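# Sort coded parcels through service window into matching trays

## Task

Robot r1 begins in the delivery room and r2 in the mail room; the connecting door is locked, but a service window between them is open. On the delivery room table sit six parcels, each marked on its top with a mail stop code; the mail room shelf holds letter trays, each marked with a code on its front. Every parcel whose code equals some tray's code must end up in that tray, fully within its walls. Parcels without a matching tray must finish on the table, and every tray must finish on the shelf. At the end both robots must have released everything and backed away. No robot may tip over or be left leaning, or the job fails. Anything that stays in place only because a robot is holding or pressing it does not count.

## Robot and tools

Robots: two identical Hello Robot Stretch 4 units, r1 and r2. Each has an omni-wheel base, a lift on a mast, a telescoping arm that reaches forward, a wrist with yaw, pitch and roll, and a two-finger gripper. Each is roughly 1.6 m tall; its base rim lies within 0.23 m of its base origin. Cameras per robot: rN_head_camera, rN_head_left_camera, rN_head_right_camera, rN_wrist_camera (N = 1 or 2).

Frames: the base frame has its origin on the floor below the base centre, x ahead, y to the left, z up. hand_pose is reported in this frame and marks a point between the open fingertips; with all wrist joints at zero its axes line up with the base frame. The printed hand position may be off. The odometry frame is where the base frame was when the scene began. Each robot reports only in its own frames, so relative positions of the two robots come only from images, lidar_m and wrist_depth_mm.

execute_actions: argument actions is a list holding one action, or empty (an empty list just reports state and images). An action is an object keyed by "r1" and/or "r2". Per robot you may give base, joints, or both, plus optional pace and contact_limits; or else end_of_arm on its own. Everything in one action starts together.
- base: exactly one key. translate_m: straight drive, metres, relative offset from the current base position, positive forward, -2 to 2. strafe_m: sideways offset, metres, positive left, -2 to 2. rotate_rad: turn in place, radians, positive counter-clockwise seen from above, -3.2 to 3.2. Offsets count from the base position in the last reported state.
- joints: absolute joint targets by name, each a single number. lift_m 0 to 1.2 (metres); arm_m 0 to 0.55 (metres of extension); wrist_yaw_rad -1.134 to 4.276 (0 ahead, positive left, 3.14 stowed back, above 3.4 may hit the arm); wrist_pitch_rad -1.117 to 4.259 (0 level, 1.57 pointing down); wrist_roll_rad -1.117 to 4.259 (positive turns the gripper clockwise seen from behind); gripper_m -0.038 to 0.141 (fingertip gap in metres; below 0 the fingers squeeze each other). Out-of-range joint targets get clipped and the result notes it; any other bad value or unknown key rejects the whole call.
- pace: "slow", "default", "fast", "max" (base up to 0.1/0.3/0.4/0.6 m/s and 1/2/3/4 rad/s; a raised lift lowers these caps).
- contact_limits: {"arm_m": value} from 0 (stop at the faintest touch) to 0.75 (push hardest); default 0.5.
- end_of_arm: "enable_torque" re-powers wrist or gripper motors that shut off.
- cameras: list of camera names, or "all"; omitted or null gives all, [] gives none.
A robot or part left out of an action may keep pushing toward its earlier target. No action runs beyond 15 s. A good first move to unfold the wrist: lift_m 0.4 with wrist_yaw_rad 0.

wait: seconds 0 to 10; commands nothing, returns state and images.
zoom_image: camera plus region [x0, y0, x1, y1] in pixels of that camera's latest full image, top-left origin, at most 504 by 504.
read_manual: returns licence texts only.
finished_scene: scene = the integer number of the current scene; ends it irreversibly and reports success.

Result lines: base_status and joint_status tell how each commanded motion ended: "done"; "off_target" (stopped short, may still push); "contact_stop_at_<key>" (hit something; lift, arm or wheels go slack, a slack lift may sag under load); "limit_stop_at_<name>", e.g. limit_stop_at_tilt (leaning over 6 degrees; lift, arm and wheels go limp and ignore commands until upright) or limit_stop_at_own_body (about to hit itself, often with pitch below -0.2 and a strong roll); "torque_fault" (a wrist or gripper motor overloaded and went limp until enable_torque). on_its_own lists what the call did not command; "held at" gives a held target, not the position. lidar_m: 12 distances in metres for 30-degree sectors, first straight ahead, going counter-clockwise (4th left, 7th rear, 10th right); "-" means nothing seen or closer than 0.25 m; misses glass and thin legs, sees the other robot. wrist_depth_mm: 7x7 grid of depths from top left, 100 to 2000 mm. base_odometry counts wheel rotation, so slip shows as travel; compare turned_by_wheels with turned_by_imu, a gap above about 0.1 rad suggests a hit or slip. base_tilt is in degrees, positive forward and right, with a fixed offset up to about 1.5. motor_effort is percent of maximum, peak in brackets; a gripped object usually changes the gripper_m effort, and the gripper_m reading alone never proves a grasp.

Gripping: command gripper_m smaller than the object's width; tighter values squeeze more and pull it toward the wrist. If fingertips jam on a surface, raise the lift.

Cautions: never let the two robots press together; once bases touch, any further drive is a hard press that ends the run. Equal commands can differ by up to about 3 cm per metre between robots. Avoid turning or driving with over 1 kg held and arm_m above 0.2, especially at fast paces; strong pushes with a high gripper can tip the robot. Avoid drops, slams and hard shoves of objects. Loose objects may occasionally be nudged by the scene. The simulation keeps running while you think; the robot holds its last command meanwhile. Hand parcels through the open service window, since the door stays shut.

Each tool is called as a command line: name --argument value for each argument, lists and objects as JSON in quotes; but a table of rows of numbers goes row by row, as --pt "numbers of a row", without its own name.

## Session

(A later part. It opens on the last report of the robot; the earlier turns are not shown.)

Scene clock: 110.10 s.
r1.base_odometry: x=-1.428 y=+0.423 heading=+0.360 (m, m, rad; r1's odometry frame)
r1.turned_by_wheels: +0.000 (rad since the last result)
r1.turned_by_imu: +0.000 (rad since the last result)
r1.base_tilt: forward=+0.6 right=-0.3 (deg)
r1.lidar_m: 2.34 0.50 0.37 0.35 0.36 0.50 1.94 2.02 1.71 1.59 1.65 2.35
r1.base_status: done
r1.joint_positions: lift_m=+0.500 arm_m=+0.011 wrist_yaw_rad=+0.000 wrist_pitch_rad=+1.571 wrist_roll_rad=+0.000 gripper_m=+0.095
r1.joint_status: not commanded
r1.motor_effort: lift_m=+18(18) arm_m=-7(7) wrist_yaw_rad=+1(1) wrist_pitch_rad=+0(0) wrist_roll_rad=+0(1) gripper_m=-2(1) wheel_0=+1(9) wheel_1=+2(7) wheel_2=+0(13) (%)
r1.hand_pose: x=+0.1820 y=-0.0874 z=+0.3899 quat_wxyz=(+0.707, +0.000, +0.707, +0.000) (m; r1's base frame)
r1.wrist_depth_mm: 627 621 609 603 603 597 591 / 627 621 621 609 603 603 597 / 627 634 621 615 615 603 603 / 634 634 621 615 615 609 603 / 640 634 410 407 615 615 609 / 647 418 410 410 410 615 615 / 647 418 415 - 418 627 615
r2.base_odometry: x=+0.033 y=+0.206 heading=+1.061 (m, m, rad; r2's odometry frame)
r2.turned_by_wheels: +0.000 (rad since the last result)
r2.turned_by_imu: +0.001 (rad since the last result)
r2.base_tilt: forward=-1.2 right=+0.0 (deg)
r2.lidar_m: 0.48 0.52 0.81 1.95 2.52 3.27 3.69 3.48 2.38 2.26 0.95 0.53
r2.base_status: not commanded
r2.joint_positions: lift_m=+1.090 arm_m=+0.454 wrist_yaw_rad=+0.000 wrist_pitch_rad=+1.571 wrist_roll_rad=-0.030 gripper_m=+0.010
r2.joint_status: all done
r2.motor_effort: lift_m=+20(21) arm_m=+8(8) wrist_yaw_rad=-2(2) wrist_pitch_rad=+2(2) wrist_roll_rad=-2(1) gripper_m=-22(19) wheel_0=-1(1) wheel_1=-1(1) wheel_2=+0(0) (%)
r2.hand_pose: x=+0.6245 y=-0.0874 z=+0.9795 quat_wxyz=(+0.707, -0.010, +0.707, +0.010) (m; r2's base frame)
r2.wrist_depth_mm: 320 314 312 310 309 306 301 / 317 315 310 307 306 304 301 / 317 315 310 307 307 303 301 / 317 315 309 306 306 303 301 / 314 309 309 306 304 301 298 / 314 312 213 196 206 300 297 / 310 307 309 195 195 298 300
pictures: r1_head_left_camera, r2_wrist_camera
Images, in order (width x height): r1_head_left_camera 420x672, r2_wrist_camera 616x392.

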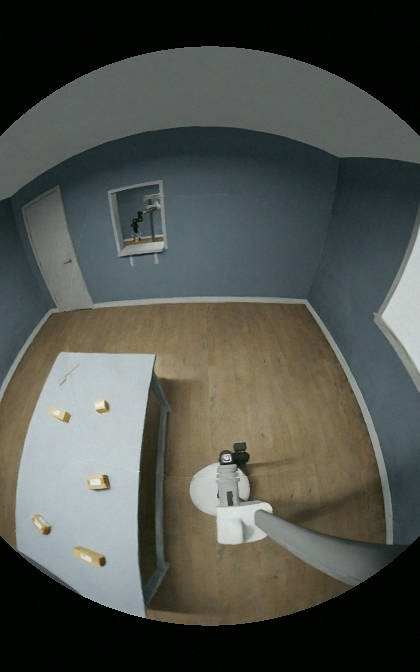

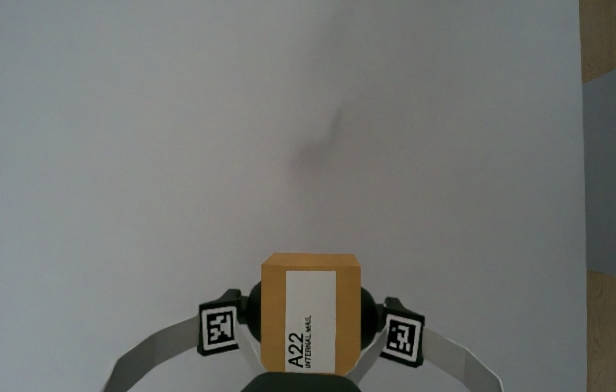

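execute_actions --actions '[{"r1": {"base": {"translate_m": -0.445}, "pace": "max"}, "r2": {"base": {"translate_m": -0.7}, "joints": {"arm_m": 0.01, "wrist_roll_rad": 0.0}, "pace": "fast"}}]' --cameras '[]'

execute_actions --actions '[{"r1": {"base": {"rotate_rad": 1.571}, "joints": {"lift_m": 1.0}, "pace": "fast"}, "r2": {"base": {"rotate_rad": -3.055}, "joints": {"lift_m": 0.5}, "pace": "max"}}]' --cameras '["r1_head_camera", "r2_head_camera"]'

Scene clock: 116.53 s.
r1.base_odometry: x=-1.844 y=+0.266 heading=+0.360 (m, m, rad; r1's odometry frame)
r1.turned_by_wheels: +0.000 (rad since the last result)
r1.turned_by_imu: +0.000 (rad since the last result)
r1.base_tilt: forward=+0.6 right=-0.3 (deg)
r1.lidar_m: 2.77 0.51 0.38 0.35 0.37 1.55 1.49 1.57 1.68 1.62 1.69 2.35
r1.base_status: done
r1.joint_positions: lift_m=+0.500 arm_m=+0.011 wrist_yaw_rad=+0.000 wrist_pitch_rad=+1.571 wrist_roll_rad=+0.000 gripper_m=+0.095
r1.joint_status: not commanded
r1.motor_effort: lift_m=+18(18) arm_m=-7(7) wrist_yaw_rad=+0(1) wrist_pitch_rad=-1(0) wrist_roll_rad=+0(1) gripper_m=+1(2) wheel_0=+0(8) wheel_1=+2(10) wheel_2=-2(13) (%)
r1.hand_pose: x=+0.1820 y=-0.0874 z=+0.3899 quat_wxyz=(+0.707, +0.000, +0.707, +0.000) (m; r1's base frame)
r1.wrist_depth_mm: 615 615 609 603 603 597 591 / 627 621 615 609 609 597 591 / 627 627 621 615 609 603 597 / 634 627 621 615 615 609 609 / 640 634 410 407 609 609 615 / 647 418 410 407 407 621 615 / 647 421 415 - 421 621 615
r2.base_odometry: x=-0.308 y=-0.405 heading=+1.061 (m, m, rad; r2's odometry frame)
r2.turned_by_wheels: +0.000 (rad since the last result)
r2.turned_by_imu: +0.002 (rad since the last result)
r2.base_tilt: forward=-1.2 right=+0.0 (deg)
r2.lidar_m: 1.16 1.35 1.75 2.38 2.47 3.16 2.97 3.04 2.45 2.29 2.01 1.39
r2.base_status: done
r2.joint_positions: lift_m=+1.090 arm_m=+0.011 wrist_yaw_rad=+0.000 wrist_pitch_rad=+1.571 wrist_roll_rad=+0.000 gripper_m=+0.010
r2.joint_status: all done
r2.motor_effort: lift_m=+20(20) arm_m=-8(9) wrist_yaw_rad=-1(3) wrist_pitch_rad=+0(4) wrist_roll_rad=+1(1) gripper_m=-22(21) wheel_0=-3(5) wheel_1=-1(6) wheel_2=+1(9) (%)
r2.hand_pose: x=+0.1821 y=-0.0874 z=+0.9796 quat_wxyz=(+0.707, +0.000, +0.707, +0.000) (m; r2's base frame)
r2.wrist_depth_mm: 1281 1229 1229 1205 1229 1182 1160 / 1229 1255 1255 1255 1229 1229 1205 / 1255 1255 1255 1229 1229 1205 1182 / 1281 1255 1205 1205 1205 1182 1182 / 1229 1229 1205 991 1205 1205 1182 / 1255 1229 212 196 206 1182 1182 / 1205 1229 1205 195 195 1205 1182
pictures: none
No camera images: the call's "cameras" was empty. Leave "cameras" out to get every camera's image.

Scene clock: 120.13 s.
r1.base_odometry: x=-1.844 y=+0.266 heading=+1.931 (m, m, rad; r1's odometry frame)
r1.turned_by_wheels: +1.571 (rad since the last result)
r1.turned_by_imu: +1.573 (rad since the last result)
r1.base_tilt: forward=+0.6 right=-0.3 (deg)
r1.lidar_m: 0.35 0.39 1.55 1.48 1.56 1.69 1.63 1.69 2.32 2.75 0.53 0.36
r1.base_status: done
r1.joint_positions: lift_m=+1.000 arm_m=+0.011 wrist_yaw_rad=+0.000 wrist_pitch_rad=+1.571 wrist_roll_rad=+0.000 gripper_m=+0.095
r1.joint_status: all done
r1.motor_effort: lift_m=+25(25) arm_m=-7(7) wrist_yaw_rad=+1(1) wrist_pitch_rad=+1(1) wrist_roll_rad=+0(0) gripper_m=+0(1) wheel_0=+0(8) wheel_1=+2(7) wheel_2=-1(7) (%)
r1.hand_pose: x=+0.1820 y=-0.0874 z=+0.8894 quat_wxyz=(+0.707, +0.000, +0.707, +0.000) (m; r1's base frame)
r1.wrist_depth_mm: 355 353 349 347 345 342 338 / 1118 715 1118 1098 1098 1098 1098 / 1138 1138 1118 1118 1118 1098 1098 / 1160 1138 1118 1118 1118 1118 1118 / 1160 1160 917 917 1118 1118 1098 / 1182 1160 931 917 1118 1138 1118 / 1182 1160 1182 - 1138 1138 1138
r2.base_odometry: x=-0.308 y=-0.405 heading=-1.994 (m, m, rad; r2's odometry frame)
r2.turned_by_wheels: -3.055 (rad since the last result)
r2.turned_by_imu: -3.111 (rad since the last result)
r2.base_tilt: forward=-1.2 right=-0.1 (deg)
r2.lidar_m: 2.49 3.12 2.40 2.29 1.81 1.22 1.18 1.36 1.89 2.39 2.52 3.08
r2.base_status: done
r2.joint_positions: lift_m=+0.500 arm_m=+0.011 wrist_yaw_rad=+0.000 wrist_pitch_rad=+1.571 wrist_roll_rad=+0.000 gripper_m=+0.010
r2.joint_status: all done
r2.motor_effort: lift_m=+18(18) arm_m=-7(8) wrist_yaw_rad=-2(1) wrist_pitch_rad=+1(0) wrist_roll_rad=+0(1) gripper_m=-26(23) wheel_0=+3(5) wheel_1=+2(6) wheel_2=+1(7) (%)
r2.hand_pose: x=+0.1822 y=-0.0874 z=+0.3897 quat_wxyz=(+0.707, +0.000, +0.707, +0.000) (m; r2's base frame)
r2.wrist_depth_mm: 640 640 647 621 627 621 609 / 647 640 627 621 621 615 609 / 640 634 627 627 621 615 609 / 634 634 627 627 615 615 603 / 640 627 415 427 615 615 603 / 634 410 213 195 206 609 597 / 627 404 407 195 195 597 603
pictures: r1_head_camera, r2_head_camera
Images, in order (width x height): r1_head_camera 420x560, r2_head_camera 420x560.

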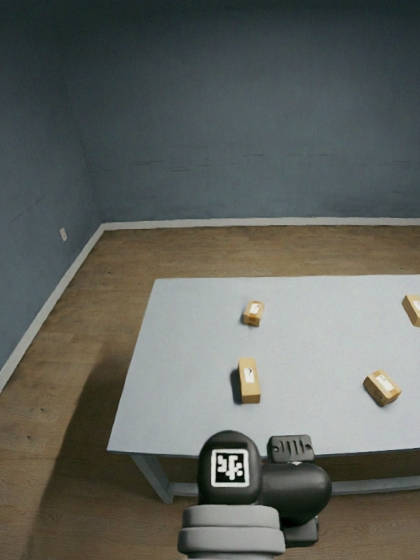

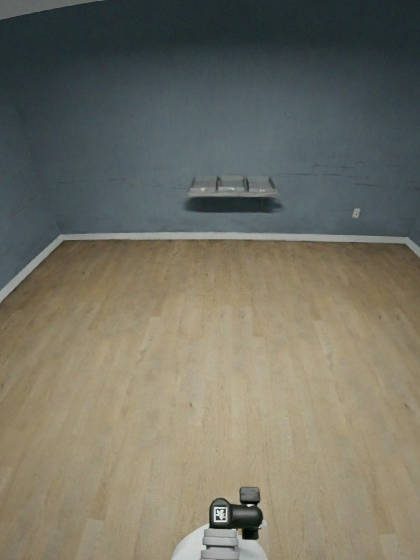

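zoom_image --camera "r2_head_camera" --region '[170, 160, 300, 220]'

Region (170, 160, 300, 220) of r2_head_camera's 420x560 image, scaled by 3.877, with more detail than that image has; it fills the top 233 rows of this view, and the rest is white.

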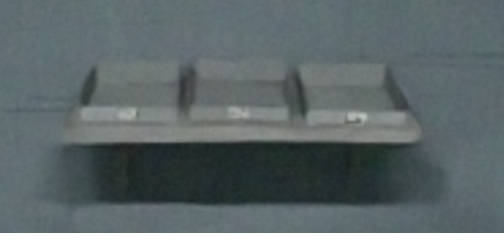

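execute_actions --actions '[{"r1": {"base": {"translate_m": 0.09}, "joints": {"arm_m": 0.22, "lift_m": 0.99}}, "r2": {"base": {"translate_m": 2.0}, "joints": {"lift_m": 1.0, "arm_m": 0.45}, "pace": "max"}}]' --cameras '["r1_wrist_camera", "r2_wrist_camera", "r2_head_camera"]'

Scene clock: 127.07 s.
r1.base_odometry: x=-1.876 y=+0.351 heading=+1.931 (m, m, rad; r1's odometry frame)
r1.turned_by_wheels: +0.000 (rad since the last result)
r1.turned_by_imu: +0.000 (rad since the last result)
r1.base_tilt: forward=+0.6 right=-0.3 (deg)
r1.lidar_m: 0.25 0.29 0.40 1.49 1.54 1.78 1.70 1.77 2.47 1.01 0.38 0.26
r1.base_status: done
r1.joint_positions: lift_m=+0.990 arm_m=+0.219 wrist_yaw_rad=+0.000 wrist_pitch_rad=+1.571 wrist_roll_rad=+0.000 gripper_m=+0.095
r1.joint_status: all done
r1.motor_effort: lift_m=+16(24) arm_m=+7(7) wrist_yaw_rad=+0(1) wrist_pitch_rad=+1(0) wrist_roll_rad=+0(1) gripper_m=+0(1) wheel_0=+1(4) wheel_1=-1(8) wheel_2=+0(8) (%)
r1.hand_pose: x=+0.3896 y=-0.0874 z=+0.8801 quat_wxyz=(+0.707, +0.000, +0.707, +0.000) (m; r1's base frame)
r1.wrist_depth_mm: 347 342 342 336 334 332 330 / 349 345 343 290 338 334 332 / 351 347 345 291 340 336 332 / 353 351 347 293 342 340 336 / 355 353 349 347 343 342 338 / 359 355 351 349 345 343 342 / 1182 1160 355 - 349 345 343
r2.base_odometry: x=-1.129 y=-2.229 heading=-1.994 (m, m, rad; r2's odometry frame)
r2.turned_by_wheels: +0.000 (rad since the last result)
r2.turned_by_imu: +0.001 (rad since the last result)
r2.base_tilt: forward=-1.2 right=-0.1 (deg)
r2.lidar_m: 0.52 0.56 1.45 2.27 2.37 3.26 3.36 3.40 2.55 2.44 0.74 0.54
r2.base_status: done
r2.joint_positions: lift_m=+1.000 arm_m=+0.449 wrist_yaw_rad=+0.000 wrist_pitch_rad=+1.571 wrist_roll_rad=+0.000 gripper_m=+0.010
r2.joint_status: all done
r2.motor_effort: lift_m=+19(23) arm_m=+8(8) wrist_yaw_rad=-2(1) wrist_pitch_rad=+1(1) wrist_roll_rad=-1(1) gripper_m=-25(21) wheel_0=+1(9) wheel_1=+0(6) wheel_2=+2(12) (%)
r2.hand_pose: x=+0.6196 y=-0.0874 z=+0.8896 quat_wxyz=(+0.707, +0.000, +0.707, +0.000) (m; r2's base frame)
r2.wrist_depth_mm: 368 362 362 355 355 345 322 / 362 349 357 355 353 342 322 / 364 334 355 355 351 347 320 / 359 340 357 353 351 340 317 / 362 327 357 351 349 334 314 / 362 357 213 196 206 347 312 / 1138 1138 1118 196 195 343 343
pictures: r1_wrist_camera, r2_head_camera, r2_wrist_camera
Images, in order (width x height): r1_wrist_camera 616x392, r2_head_camera 420x560, r2_wrist_camera 616x392.

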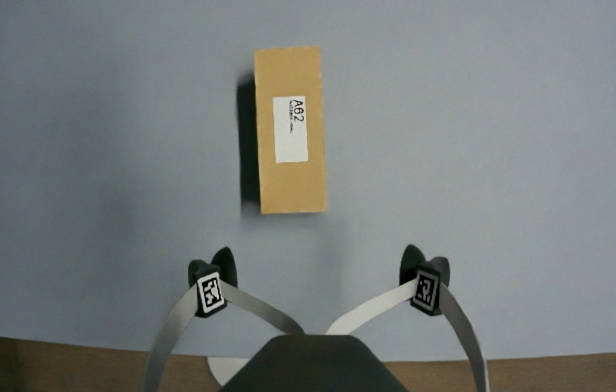

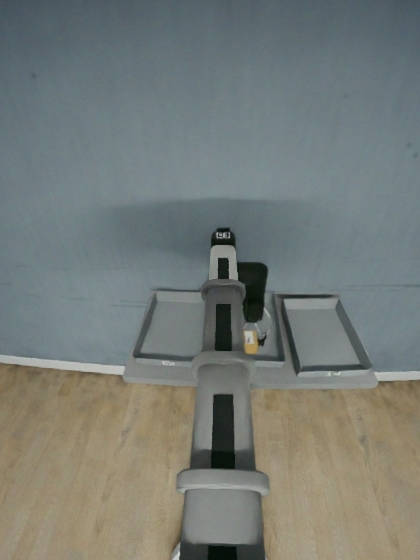

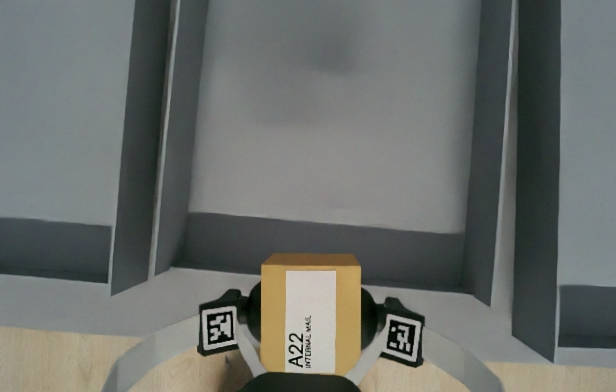

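zoom_image --camera "r1_wrist_camera" --region '[250, 80, 340, 170]'

Region (250, 80, 340, 170) of r1_wrist_camera's 616x392 image, scaled by 5.600.

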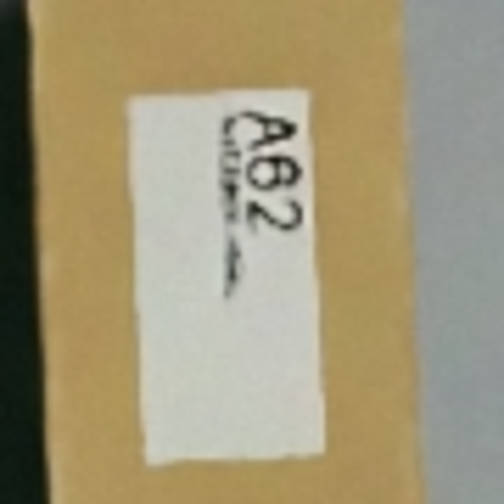

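execute_actions --actions '[{"r1": {"base": {"strafe_m": 0.024}, "joints": {"arm_m": 0.53, "lift_m": 0.98}}, "r2": {"base": {"translate_m": 0.09}, "joints": {"arm_m": 0.54}}}]' --cameras '["r1_wrist_camera", "r2_wrist_camera"]'

Scene clock: 130.27 s.
r1.base_odometry: x=-1.898 y=+0.342 heading=+1.931 (m, m, rad; r1's odometry frame)
r1.turned_by_wheels: +0.000 (rad since the last result)
r1.turned_by_imu: +0.000 (rad since the last result)
r1.base_tilt: forward=+0.6 right=-0.3 (deg)
r1.lidar_m: 0.25 0.28 0.40 1.46 1.52 1.79 1.71 1.79 2.47 1.05 0.37 0.27
r1.base_status: done
r1.joint_positions: lift_m=+0.980 arm_m=+0.529 wrist_yaw_rad=+0.000 wrist_pitch_rad=+1.571 wrist_roll_rad=+0.000 gripper_m=+0.095
r1.joint_status: all done
r1.motor_effort: lift_m=+16(18) arm_m=+7(7) wrist_yaw_rad=+1(0) wrist_pitch_rad=+0(1) wrist_roll_rad=-1(1) gripper_m=-1(1) wheel_0=-1(6) wheel_1=+1(12) wheel_2=+0(1) (%)
r1.hand_pose: x=+0.6996 y=-0.0874 z=+0.8701 quat_wxyz=(+0.707, +0.000, +0.707, +0.000) (m; r1's base frame)
r1.wrist_depth_mm: 334 330 329 325 325 322 319 / 338 334 332 329 325 324 319 / 340 338 334 330 279 325 324 / 342 340 336 334 285 329 325 / 345 343 338 336 332 330 327 / 349 343 340 338 336 332 330 / 351 347 345 - 340 336 332
r2.base_odometry: x=-1.166 y=-2.311 heading=-1.993 (m, m, rad; r2's odometry frame)
r2.turned_by_wheels: +0.000 (rad since the last result)
r2.turned_by_imu: +0.001 (rad since the last result)
r2.base_tilt: forward=-1.2 right=+0.0 (deg)
r2.lidar_m: 0.44 0.46 1.32 2.25 2.37 3.28 3.44 3.41 2.53 2.44 0.63 0.46
r2.base_status: done
r2.joint_positions: lift_m=+1.000 arm_m=+0.539 wrist_yaw_rad=+0.000 wrist_pitch_rad=+1.571 wrist_roll_rad=+0.000 gripper_m=+0.010
r2.joint_status: all done
r2.motor_effort: lift_m=+19(19) arm_m=+8(8) wrist_yaw_rad=-2(2) wrist_pitch_rad=+0(2) wrist_roll_rad=+0(3) gripper_m=-23(23) wheel_0=+1(5) wheel_1=+0(5) wheel_2=+0(11) (%)
r2.hand_pose: x=+0.7095 y=-0.0874 z=+0.8896 quat_wxyz=(+0.707, +0.000, +0.707, +0.000) (m; r2's base frame)
r2.wrist_depth_mm: 340 338 332 325 317 307 300 / 364 364 340 355 351 343 347 / 359 359 355 355 351 349 343 / 362 355 355 355 347 338 320 / 359 336 355 353 347 332 315 / 362 342 213 196 205 343 314 / 357 290 351 195 195 287 340
pictures: r1_wrist_camera, r2_wrist_camera
Images, in order (width x height): r1_wrist_camera 616x392, r2_wrist_camera 616x392.

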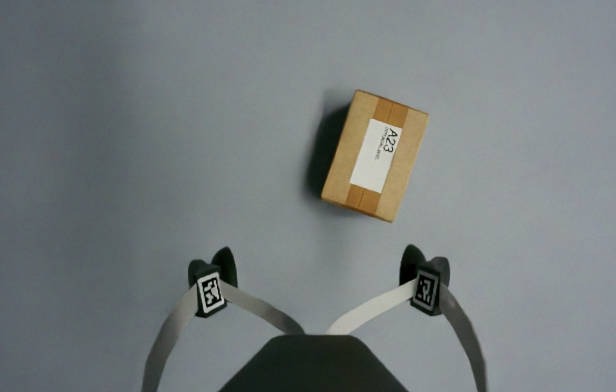

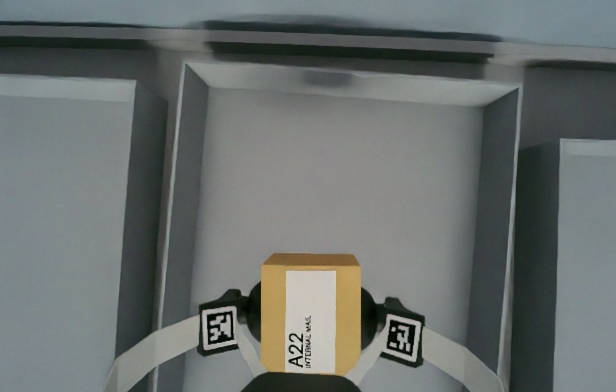

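execute_actions --actions '[{"r1": {"base": {"strafe_m": -0.037}, "joints": {"arm_m": 0.548, "lift_m": 0.96, "wrist_pitch_rad": 1.38, "wrist_roll_rad": 0.34, "gripper_m": 0.105}}, "r2": {"joints": {"lift_m": 0.90}}}]' --cameras '["r1_wrist_camera", "r2_wrist_camera"]'

Scene clock: 132.60 s.
r1.base_odometry: x=-1.864 y=+0.355 heading=+1.931 (m, m, rad; r1's odometry frame)
r1.turned_by_wheels: +0.000 (rad since the last result)
r1.turned_by_imu: +0.000 (rad since the last result)
r1.base_tilt: forward=+0.7 right=-0.3 (deg)
r1.lidar_m: 0.27 0.28 0.39 1.50 1.58 1.77 1.71 1.79 2.48 1.05 0.39 0.27
r1.base_status: done
r1.joint_positions: lift_m=+0.960 arm_m=+0.547 wrist_yaw_rad=+0.000 wrist_pitch_rad=+1.381 wrist_roll_rad=+0.340 gripper_m=+0.105
r1.joint_status: all done
r1.motor_effort: lift_m=+17(16) arm_m=+7(7) wrist_yaw_rad=+1(1) wrist_pitch_rad=-2(5) wrist_roll_rad=+1(6) gripper_m=-1(2) wheel_0=+0(8) wheel_1=+0(10) wheel_2=+0(0) (%)
r1.hand_pose: x=+0.7721 y=-0.0874 z=+0.8553 quat_wxyz=(+0.760, +0.130, +0.628, -0.108) (m; r1's base frame)
r1.wrist_depth_mm: 1281 1229 359 349 340 332 325 / 1255 362 351 343 334 325 319 / 364 353 345 336 327 319 314 / 355 345 338 329 322 314 307 / 347 338 327 272 314 306 301 / 340 332 319 267 266 300 296 / 332 325 319 - 301 296 290
r2.base_odometry: x=-1.166 y=-2.311 heading=-1.993 (m, m, rad; r2's odometry frame)
r2.turned_by_wheels: +0.000 (rad since the last result)
r2.turned_by_imu: +0.001 (rad since the last result)
r2.base_tilt: forward=-1.2 right=+0.0 (deg)
r2.lidar_m: 0.43 0.45 1.31 2.27 2.39 3.26 3.42 3.41 2.53 2.44 0.63 0.46
r2.base_status: not commanded
r2.joint_positions: lift_m=+0.900 arm_m=+0.539 wrist_yaw_rad=+0.000 wrist_pitch_rad=+1.571 wrist_roll_rad=+0.000 gripper_m=+0.010
r2.joint_status: all done
r2.motor_effort: lift_m=+16(18) arm_m=+7(8) wrist_yaw_rad=-2(2) wrist_pitch_rad=+1(1) wrist_roll_rad=+1(1) gripper_m=-23(21) wheel_0=+0(1) wheel_1=+0(0) wheel_2=+0(0) (%)
r2.hand_pose: x=+0.7095 y=-0.0874 z=+0.7899 quat_wxyz=(+0.707, +0.000, +0.707, +0.000) (m; r2's base frame)
r2.wrist_depth_mm: 251 229 230 220 212 214 209 / 225 234 256 253 253 250 236 / 219 241 256 254 252 250 237 / 221 231 255 254 251 248 232 / 220 236 253 252 250 249 229 / 212 240 213 196 206 248 223 / 208 201 252 195 195 245 217
pictures: r1_wrist_camera, r2_wrist_camera
Images, in order (width x height): r1_wrist_camera 616x392, r2_wrist_camera 616x392.

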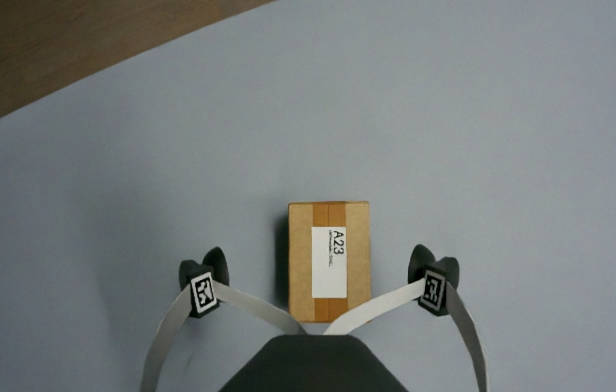

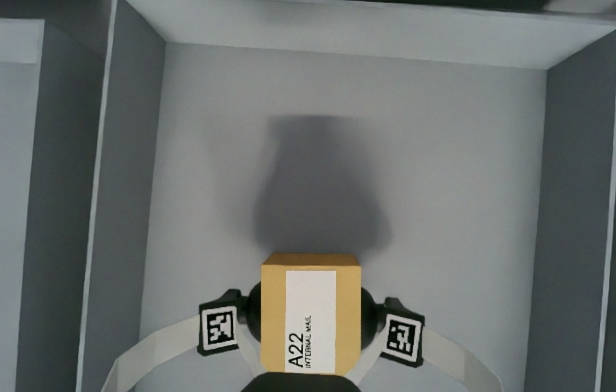

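execute_actions --actions '[{"r1": {"joints": {"lift_m": 0.902}}, "r2": {"joints": {"gripper_m": 0.09}}}]' --cameras '["r2_wrist_camera"]'

execute_actions --actions '[{"r1": {"joints": {"gripper_m": 0.018}}, "r2": {"joints": {"lift_m": 1.02}}}]' --cameras '["r1_wrist_camera", "r2_wrist_camera"]'

Scene clock: 134.67 s.
r1.base_odometry: x=-1.864 y=+0.355 heading=+1.931 (m, m, rad; r1's odometry frame)
r1.turned_by_wheels: +0.000 (rad since the last result)
r1.turned_by_imu: +0.000 (rad since the last result)
r1.base_tilt: forward=+0.7 right=-0.3 (deg)
r1.lidar_m: 0.26 0.28 0.39 1.48 1.56 1.78 1.71 1.78 2.49 1.03 0.40 0.27
r1.base_status: not commanded
r1.joint_positions: lift_m=+0.902 arm_m=+0.547 wrist_yaw_rad=+0.000 wrist_pitch_rad=+1.381 wrist_roll_rad=+0.340 gripper_m=+0.105
r1.joint_status: all done
r1.motor_effort: lift_m=+16(17) arm_m=+7(7) wrist_yaw_rad=+1(0) wrist_pitch_rad=-2(2) wrist_roll_rad=+1(2) gripper_m=+1(2) wheel_0=+0(0) wheel_1=+0(0) wheel_2=+0(1) (%)
r1.hand_pose: x=+0.7721 y=-0.0874 z=+0.7973 quat_wxyz=(+0.760, +0.130, +0.628, -0.108) (m; r1's base frame)
r1.wrist_depth_mm: 1205 304 296 286 279 273 - / 306 297 289 281 274 267 263 / 298 291 283 274 268 263 257 / 291 283 277 220 263 257 252 / 285 278 270 215 256 252 247 / 278 272 262 210 208 246 243 / 273 267 262 - 248 242 -
r2.base_odometry: x=-1.166 y=-2.311 heading=-1.993 (m, m, rad; r2's odometry frame)
r2.turned_by_wheels: +0.000 (rad since the last result)
r2.turned_by_imu: +0.001 (rad since the last result)
r2.base_tilt: forward=-1.2 right=+0.0 (deg)
r2.lidar_m: 0.44 0.47 1.32 2.26 2.37 3.26 3.44 3.44 2.52 2.45 0.62 0.46
r2.base_status: not commanded
r2.joint_positions: lift_m=+0.900 arm_m=+0.539 wrist_yaw_rad=+0.000 wrist_pitch_rad=+1.571 wrist_roll_rad=+0.000 gripper_m=+0.090
r2.joint_status: all done
r2.motor_effort: lift_m=+16(16) arm_m=+8(7) wrist_yaw_rad=-1(2) wrist_pitch_rad=-3(2) wrist_roll_rad=+1(2) gripper_m=-1(21) wheel_0=+1(1) wheel_1=+0(0) wheel_2=+0(0) (%)
r2.hand_pose: x=+0.7094 y=-0.0874 z=+0.7899 quat_wxyz=(+0.707, +0.000, +0.707, +0.000) (m; r2's base frame)
r2.wrist_depth_mm: 251 228 230 222 213 215 208 / 226 234 257 255 253 250 236 / 218 240 257 254 252 251 237 / 222 230 255 252 250 250 233 / 220 236 254 252 251 249 229 / 213 239 218 201 219 247 223 / 209 215 251 152 248 247 218
pictures: r2_wrist_camera
Images, in order (width x height): r2_wrist_camera 616x392.

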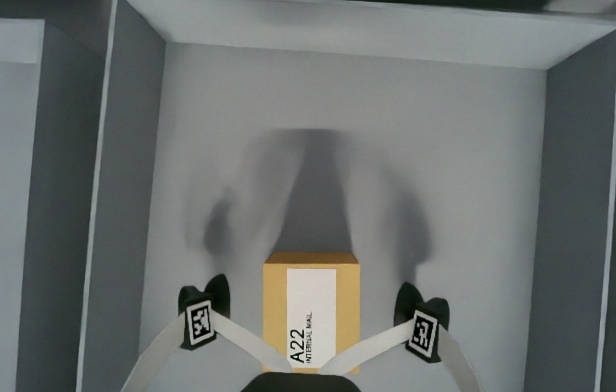

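Scene clock: 136.37 s.
r1.base_odometry: x=-1.864 y=+0.355 heading=+1.931 (m, m, rad; r1's odometry frame)
r1.turned_by_wheels: +0.000 (rad since the last result)
r1.turned_by_imu: +0.000 (rad since the last result)
r1.base_tilt: forward=+0.7 right=-0.3 (deg)
r1.lidar_m: 0.25 0.29 0.40 1.49 1.58 1.78 1.71 1.80 2.50 1.02 0.38 0.27
r1.base_status: not commanded
r1.joint_positions: lift_m=+0.902 arm_m=+0.547 wrist_yaw_rad=+0.000 wrist_pitch_rad=+1.381 wrist_roll_rad=+0.340 gripper_m=+0.018
r1.joint_status: all done
r1.motor_effort: lift_m=+16(16) arm_m=+7(7) wrist_yaw_rad=+1(0) wrist_pitch_rad=-2(2) wrist_roll_rad=+1(2) gripper_m=-18(16) wheel_0=-1(1) wheel_1=+0(0) wheel_2=-1(0) (%)
r1.hand_pose: x=+0.7721 y=-0.0874 z=+0.7973 quat_wxyz=(+0.760, +0.130, +0.628, -0.108) (m; r1's base frame)
r1.wrist_depth_mm: 1205 303 294 287 279 272 - / 306 297 289 281 273 267 263 / 298 290 282 276 268 262 257 / 291 285 276 207 263 257 252 / 286 278 271 202 255 252 247 / 278 272 189 198 193 245 243 / 273 265 260 - 248 242 -
r2.base_odometry: x=-1.166 y=-2.311 heading=-1.993 (m, m, rad; r2's odometry frame)
r2.turned_by_wheels: +0.000 (rad since the last result)
r2.turned_by_imu: +0.000 (rad since the last result)
r2.base_tilt: forward=-1.3 right=+0.0 (deg)
r2.lidar_m: 0.43 0.46 1.32 2.26 2.39 3.27 3.42 3.42 2.53 2.45 0.64 0.46
r2.base_status: not commanded
r2.joint_positions: lift_m=+1.020 arm_m=+0.539 wrist_yaw_rad=+0.000 wrist_pitch_rad=+1.571 wrist_roll_rad=+0.000 gripper_m=+0.090
r2.joint_status: all done
r2.motor_effort: lift_m=+20(21) arm_m=+8(8) wrist_yaw_rad=-2(1) wrist_pitch_rad=-3(0) wrist_roll_rad=+1(1) gripper_m=-2(2) wheel_0=+1(1) wheel_1=+0(0) wheel_2=+0(0) (%)
r2.hand_pose: x=+0.7094 y=-0.0874 z=+0.9095 quat_wxyz=(+0.707, +0.000, +0.707, +0.000) (m; r2's base frame)
r2.wrist_depth_mm: 347 342 334 324 315 307 300 / 382 382 377 373 362 359 370 / 382 382 375 375 370 370 370 / 382 379 377 373 368 364 366 / 382 382 375 334 370 353 364 / 379 373 220 370 368 345 359 / 377 347 375 152 366 329 359
pictures: r1_wrist_camera, r2_wrist_camera
Images, in order (width x height): r1_wrist_camera 616x392, r2_wrist_camera 616x392.

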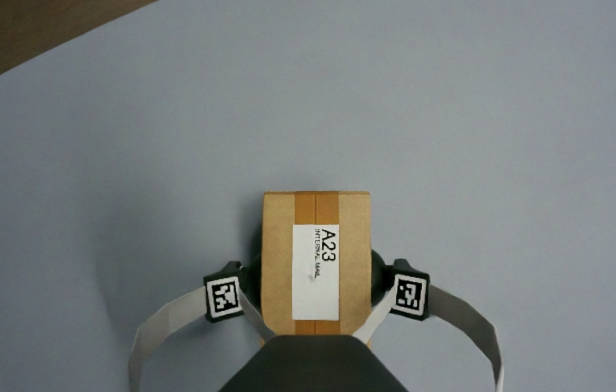

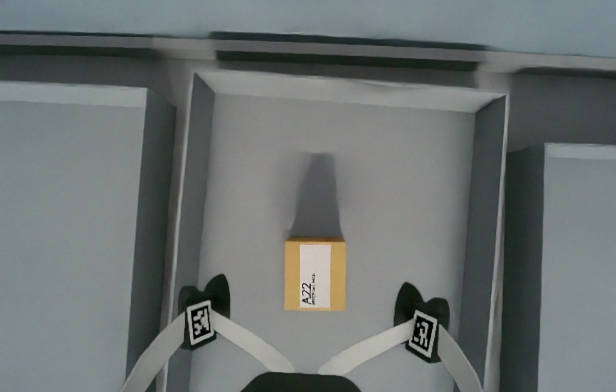

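execute_actions --actions '[{"r1": {"base": {"translate_m": -0.10}, "joints": {"lift_m": 1.0}}, "r2": {"base": {"translate_m": -0.1}, "joints": {"arm_m": 0.01}, "pace": "fast"}}]' --cameras '["r1_wrist_camera"]'

execute_actions --actions '[{"r1": {"base": {"rotate_rad": -1.571}, "joints": {"arm_m": 0.01, "wrist_pitch_rad": 1.571, "wrist_roll_rad": 0.0}, "pace": "fast"}, "r2": {"base": {"rotate_rad": 3.055}, "joints": {"lift_m": 0.5}, "pace": "max"}}]' --cameras '["r2_head_camera", "r1_wrist_camera"]'

Scene clock: 140.77 s.
r1.base_odometry: x=-1.829 y=+0.262 heading=+1.931 (m, m, rad; r1's odometry frame)
r1.turned_by_wheels: +0.000 (rad since the last result)
r1.turned_by_imu: +0.000 (rad since the last result)
r1.base_tilt: forward=+0.7 right=-0.3 (deg)
r1.lidar_m: 0.36 0.39 1.57 1.50 1.57 1.68 1.60 1.68 2.32 2.77 0.53 0.37
r1.base_status: done
r1.joint_positions: lift_m=+1.000 arm_m=+0.547 wrist_yaw_rad=+0.000 wrist_pitch_rad=+1.381 wrist_roll_rad=+0.340 gripper_m=+0.018
r1.joint_status: all done
r1.motor_effort: lift_m=+26(27) arm_m=+7(7) wrist_yaw_rad=+0(1) wrist_pitch_rad=-3(1) wrist_roll_rad=+2(1) gripper_m=-18(20) wheel_0=+1(4) wheel_1=+0(1) wheel_2=+0(9) (%)
r1.hand_pose: x=+0.7721 y=-0.0874 z=+0.8945 quat_wxyz=(+0.760, +0.130, +0.628, -0.108) (m; r1's base frame)
r1.wrist_depth_mm: 878 413 402 389 382 373 364 / 418 404 394 384 375 366 359 / 407 397 387 377 368 357 351 / 397 387 379 207 357 351 345 / 389 382 370 202 349 345 340 / 382 373 189 198 193 334 330 / 375 362 355 - 338 330 325
r2.base_odometry: x=-1.125 y=-2.220 heading=-1.994 (m, m, rad; r2's odometry frame)
r2.turned_by_wheels: +0.000 (rad since the last result)
r2.turned_by_imu: +0.001 (rad since the last result)
r2.base_tilt: forward=-1.1 right=+0.0 (deg)
r2.lidar_m: 0.53 0.57 1.47 2.26 2.40 3.31 3.32 3.41 2.53 2.46 0.78 0.55
r2.base_status: done
r2.joint_positions: lift_m=+1.020 arm_m=+0.011 wrist_yaw_rad=+0.000 wrist_pitch_rad=+1.571 wrist_roll_rad=+0.000 gripper_m=+0.090
r2.joint_status: all done
r2.motor_effort: lift_m=+20(20) arm_m=-8(8) wrist_yaw_rad=-1(2) wrist_pitch_rad=-2(2) wrist_roll_rad=+0(1) gripper_m=+1(1) wheel_0=-3(5) wheel_1=-1(6) wheel_2=+0(12) (%)
r2.hand_pose: x=+0.1821 y=-0.0874 z=+0.9095 quat_wxyz=(+0.707, +0.000, +0.707, +0.000) (m; r2's base frame)
r2.wrist_depth_mm: 1182 1205 1182 1182 1160 1118 1138 / 1182 1182 1160 1138 1138 1160 1118 / 1182 1182 1138 1138 1118 1138 1118 / 1160 1160 1138 1138 1182 1138 1138 / 1182 1182 960 904 1118 1138 1118 / 1182 1182 220 917 904 1118 1098 / 1138 1160 1138 153 1118 1098 1098
pictures: r1_wrist_camera
Images, in order (width x height): r1_wrist_camera 616x392.

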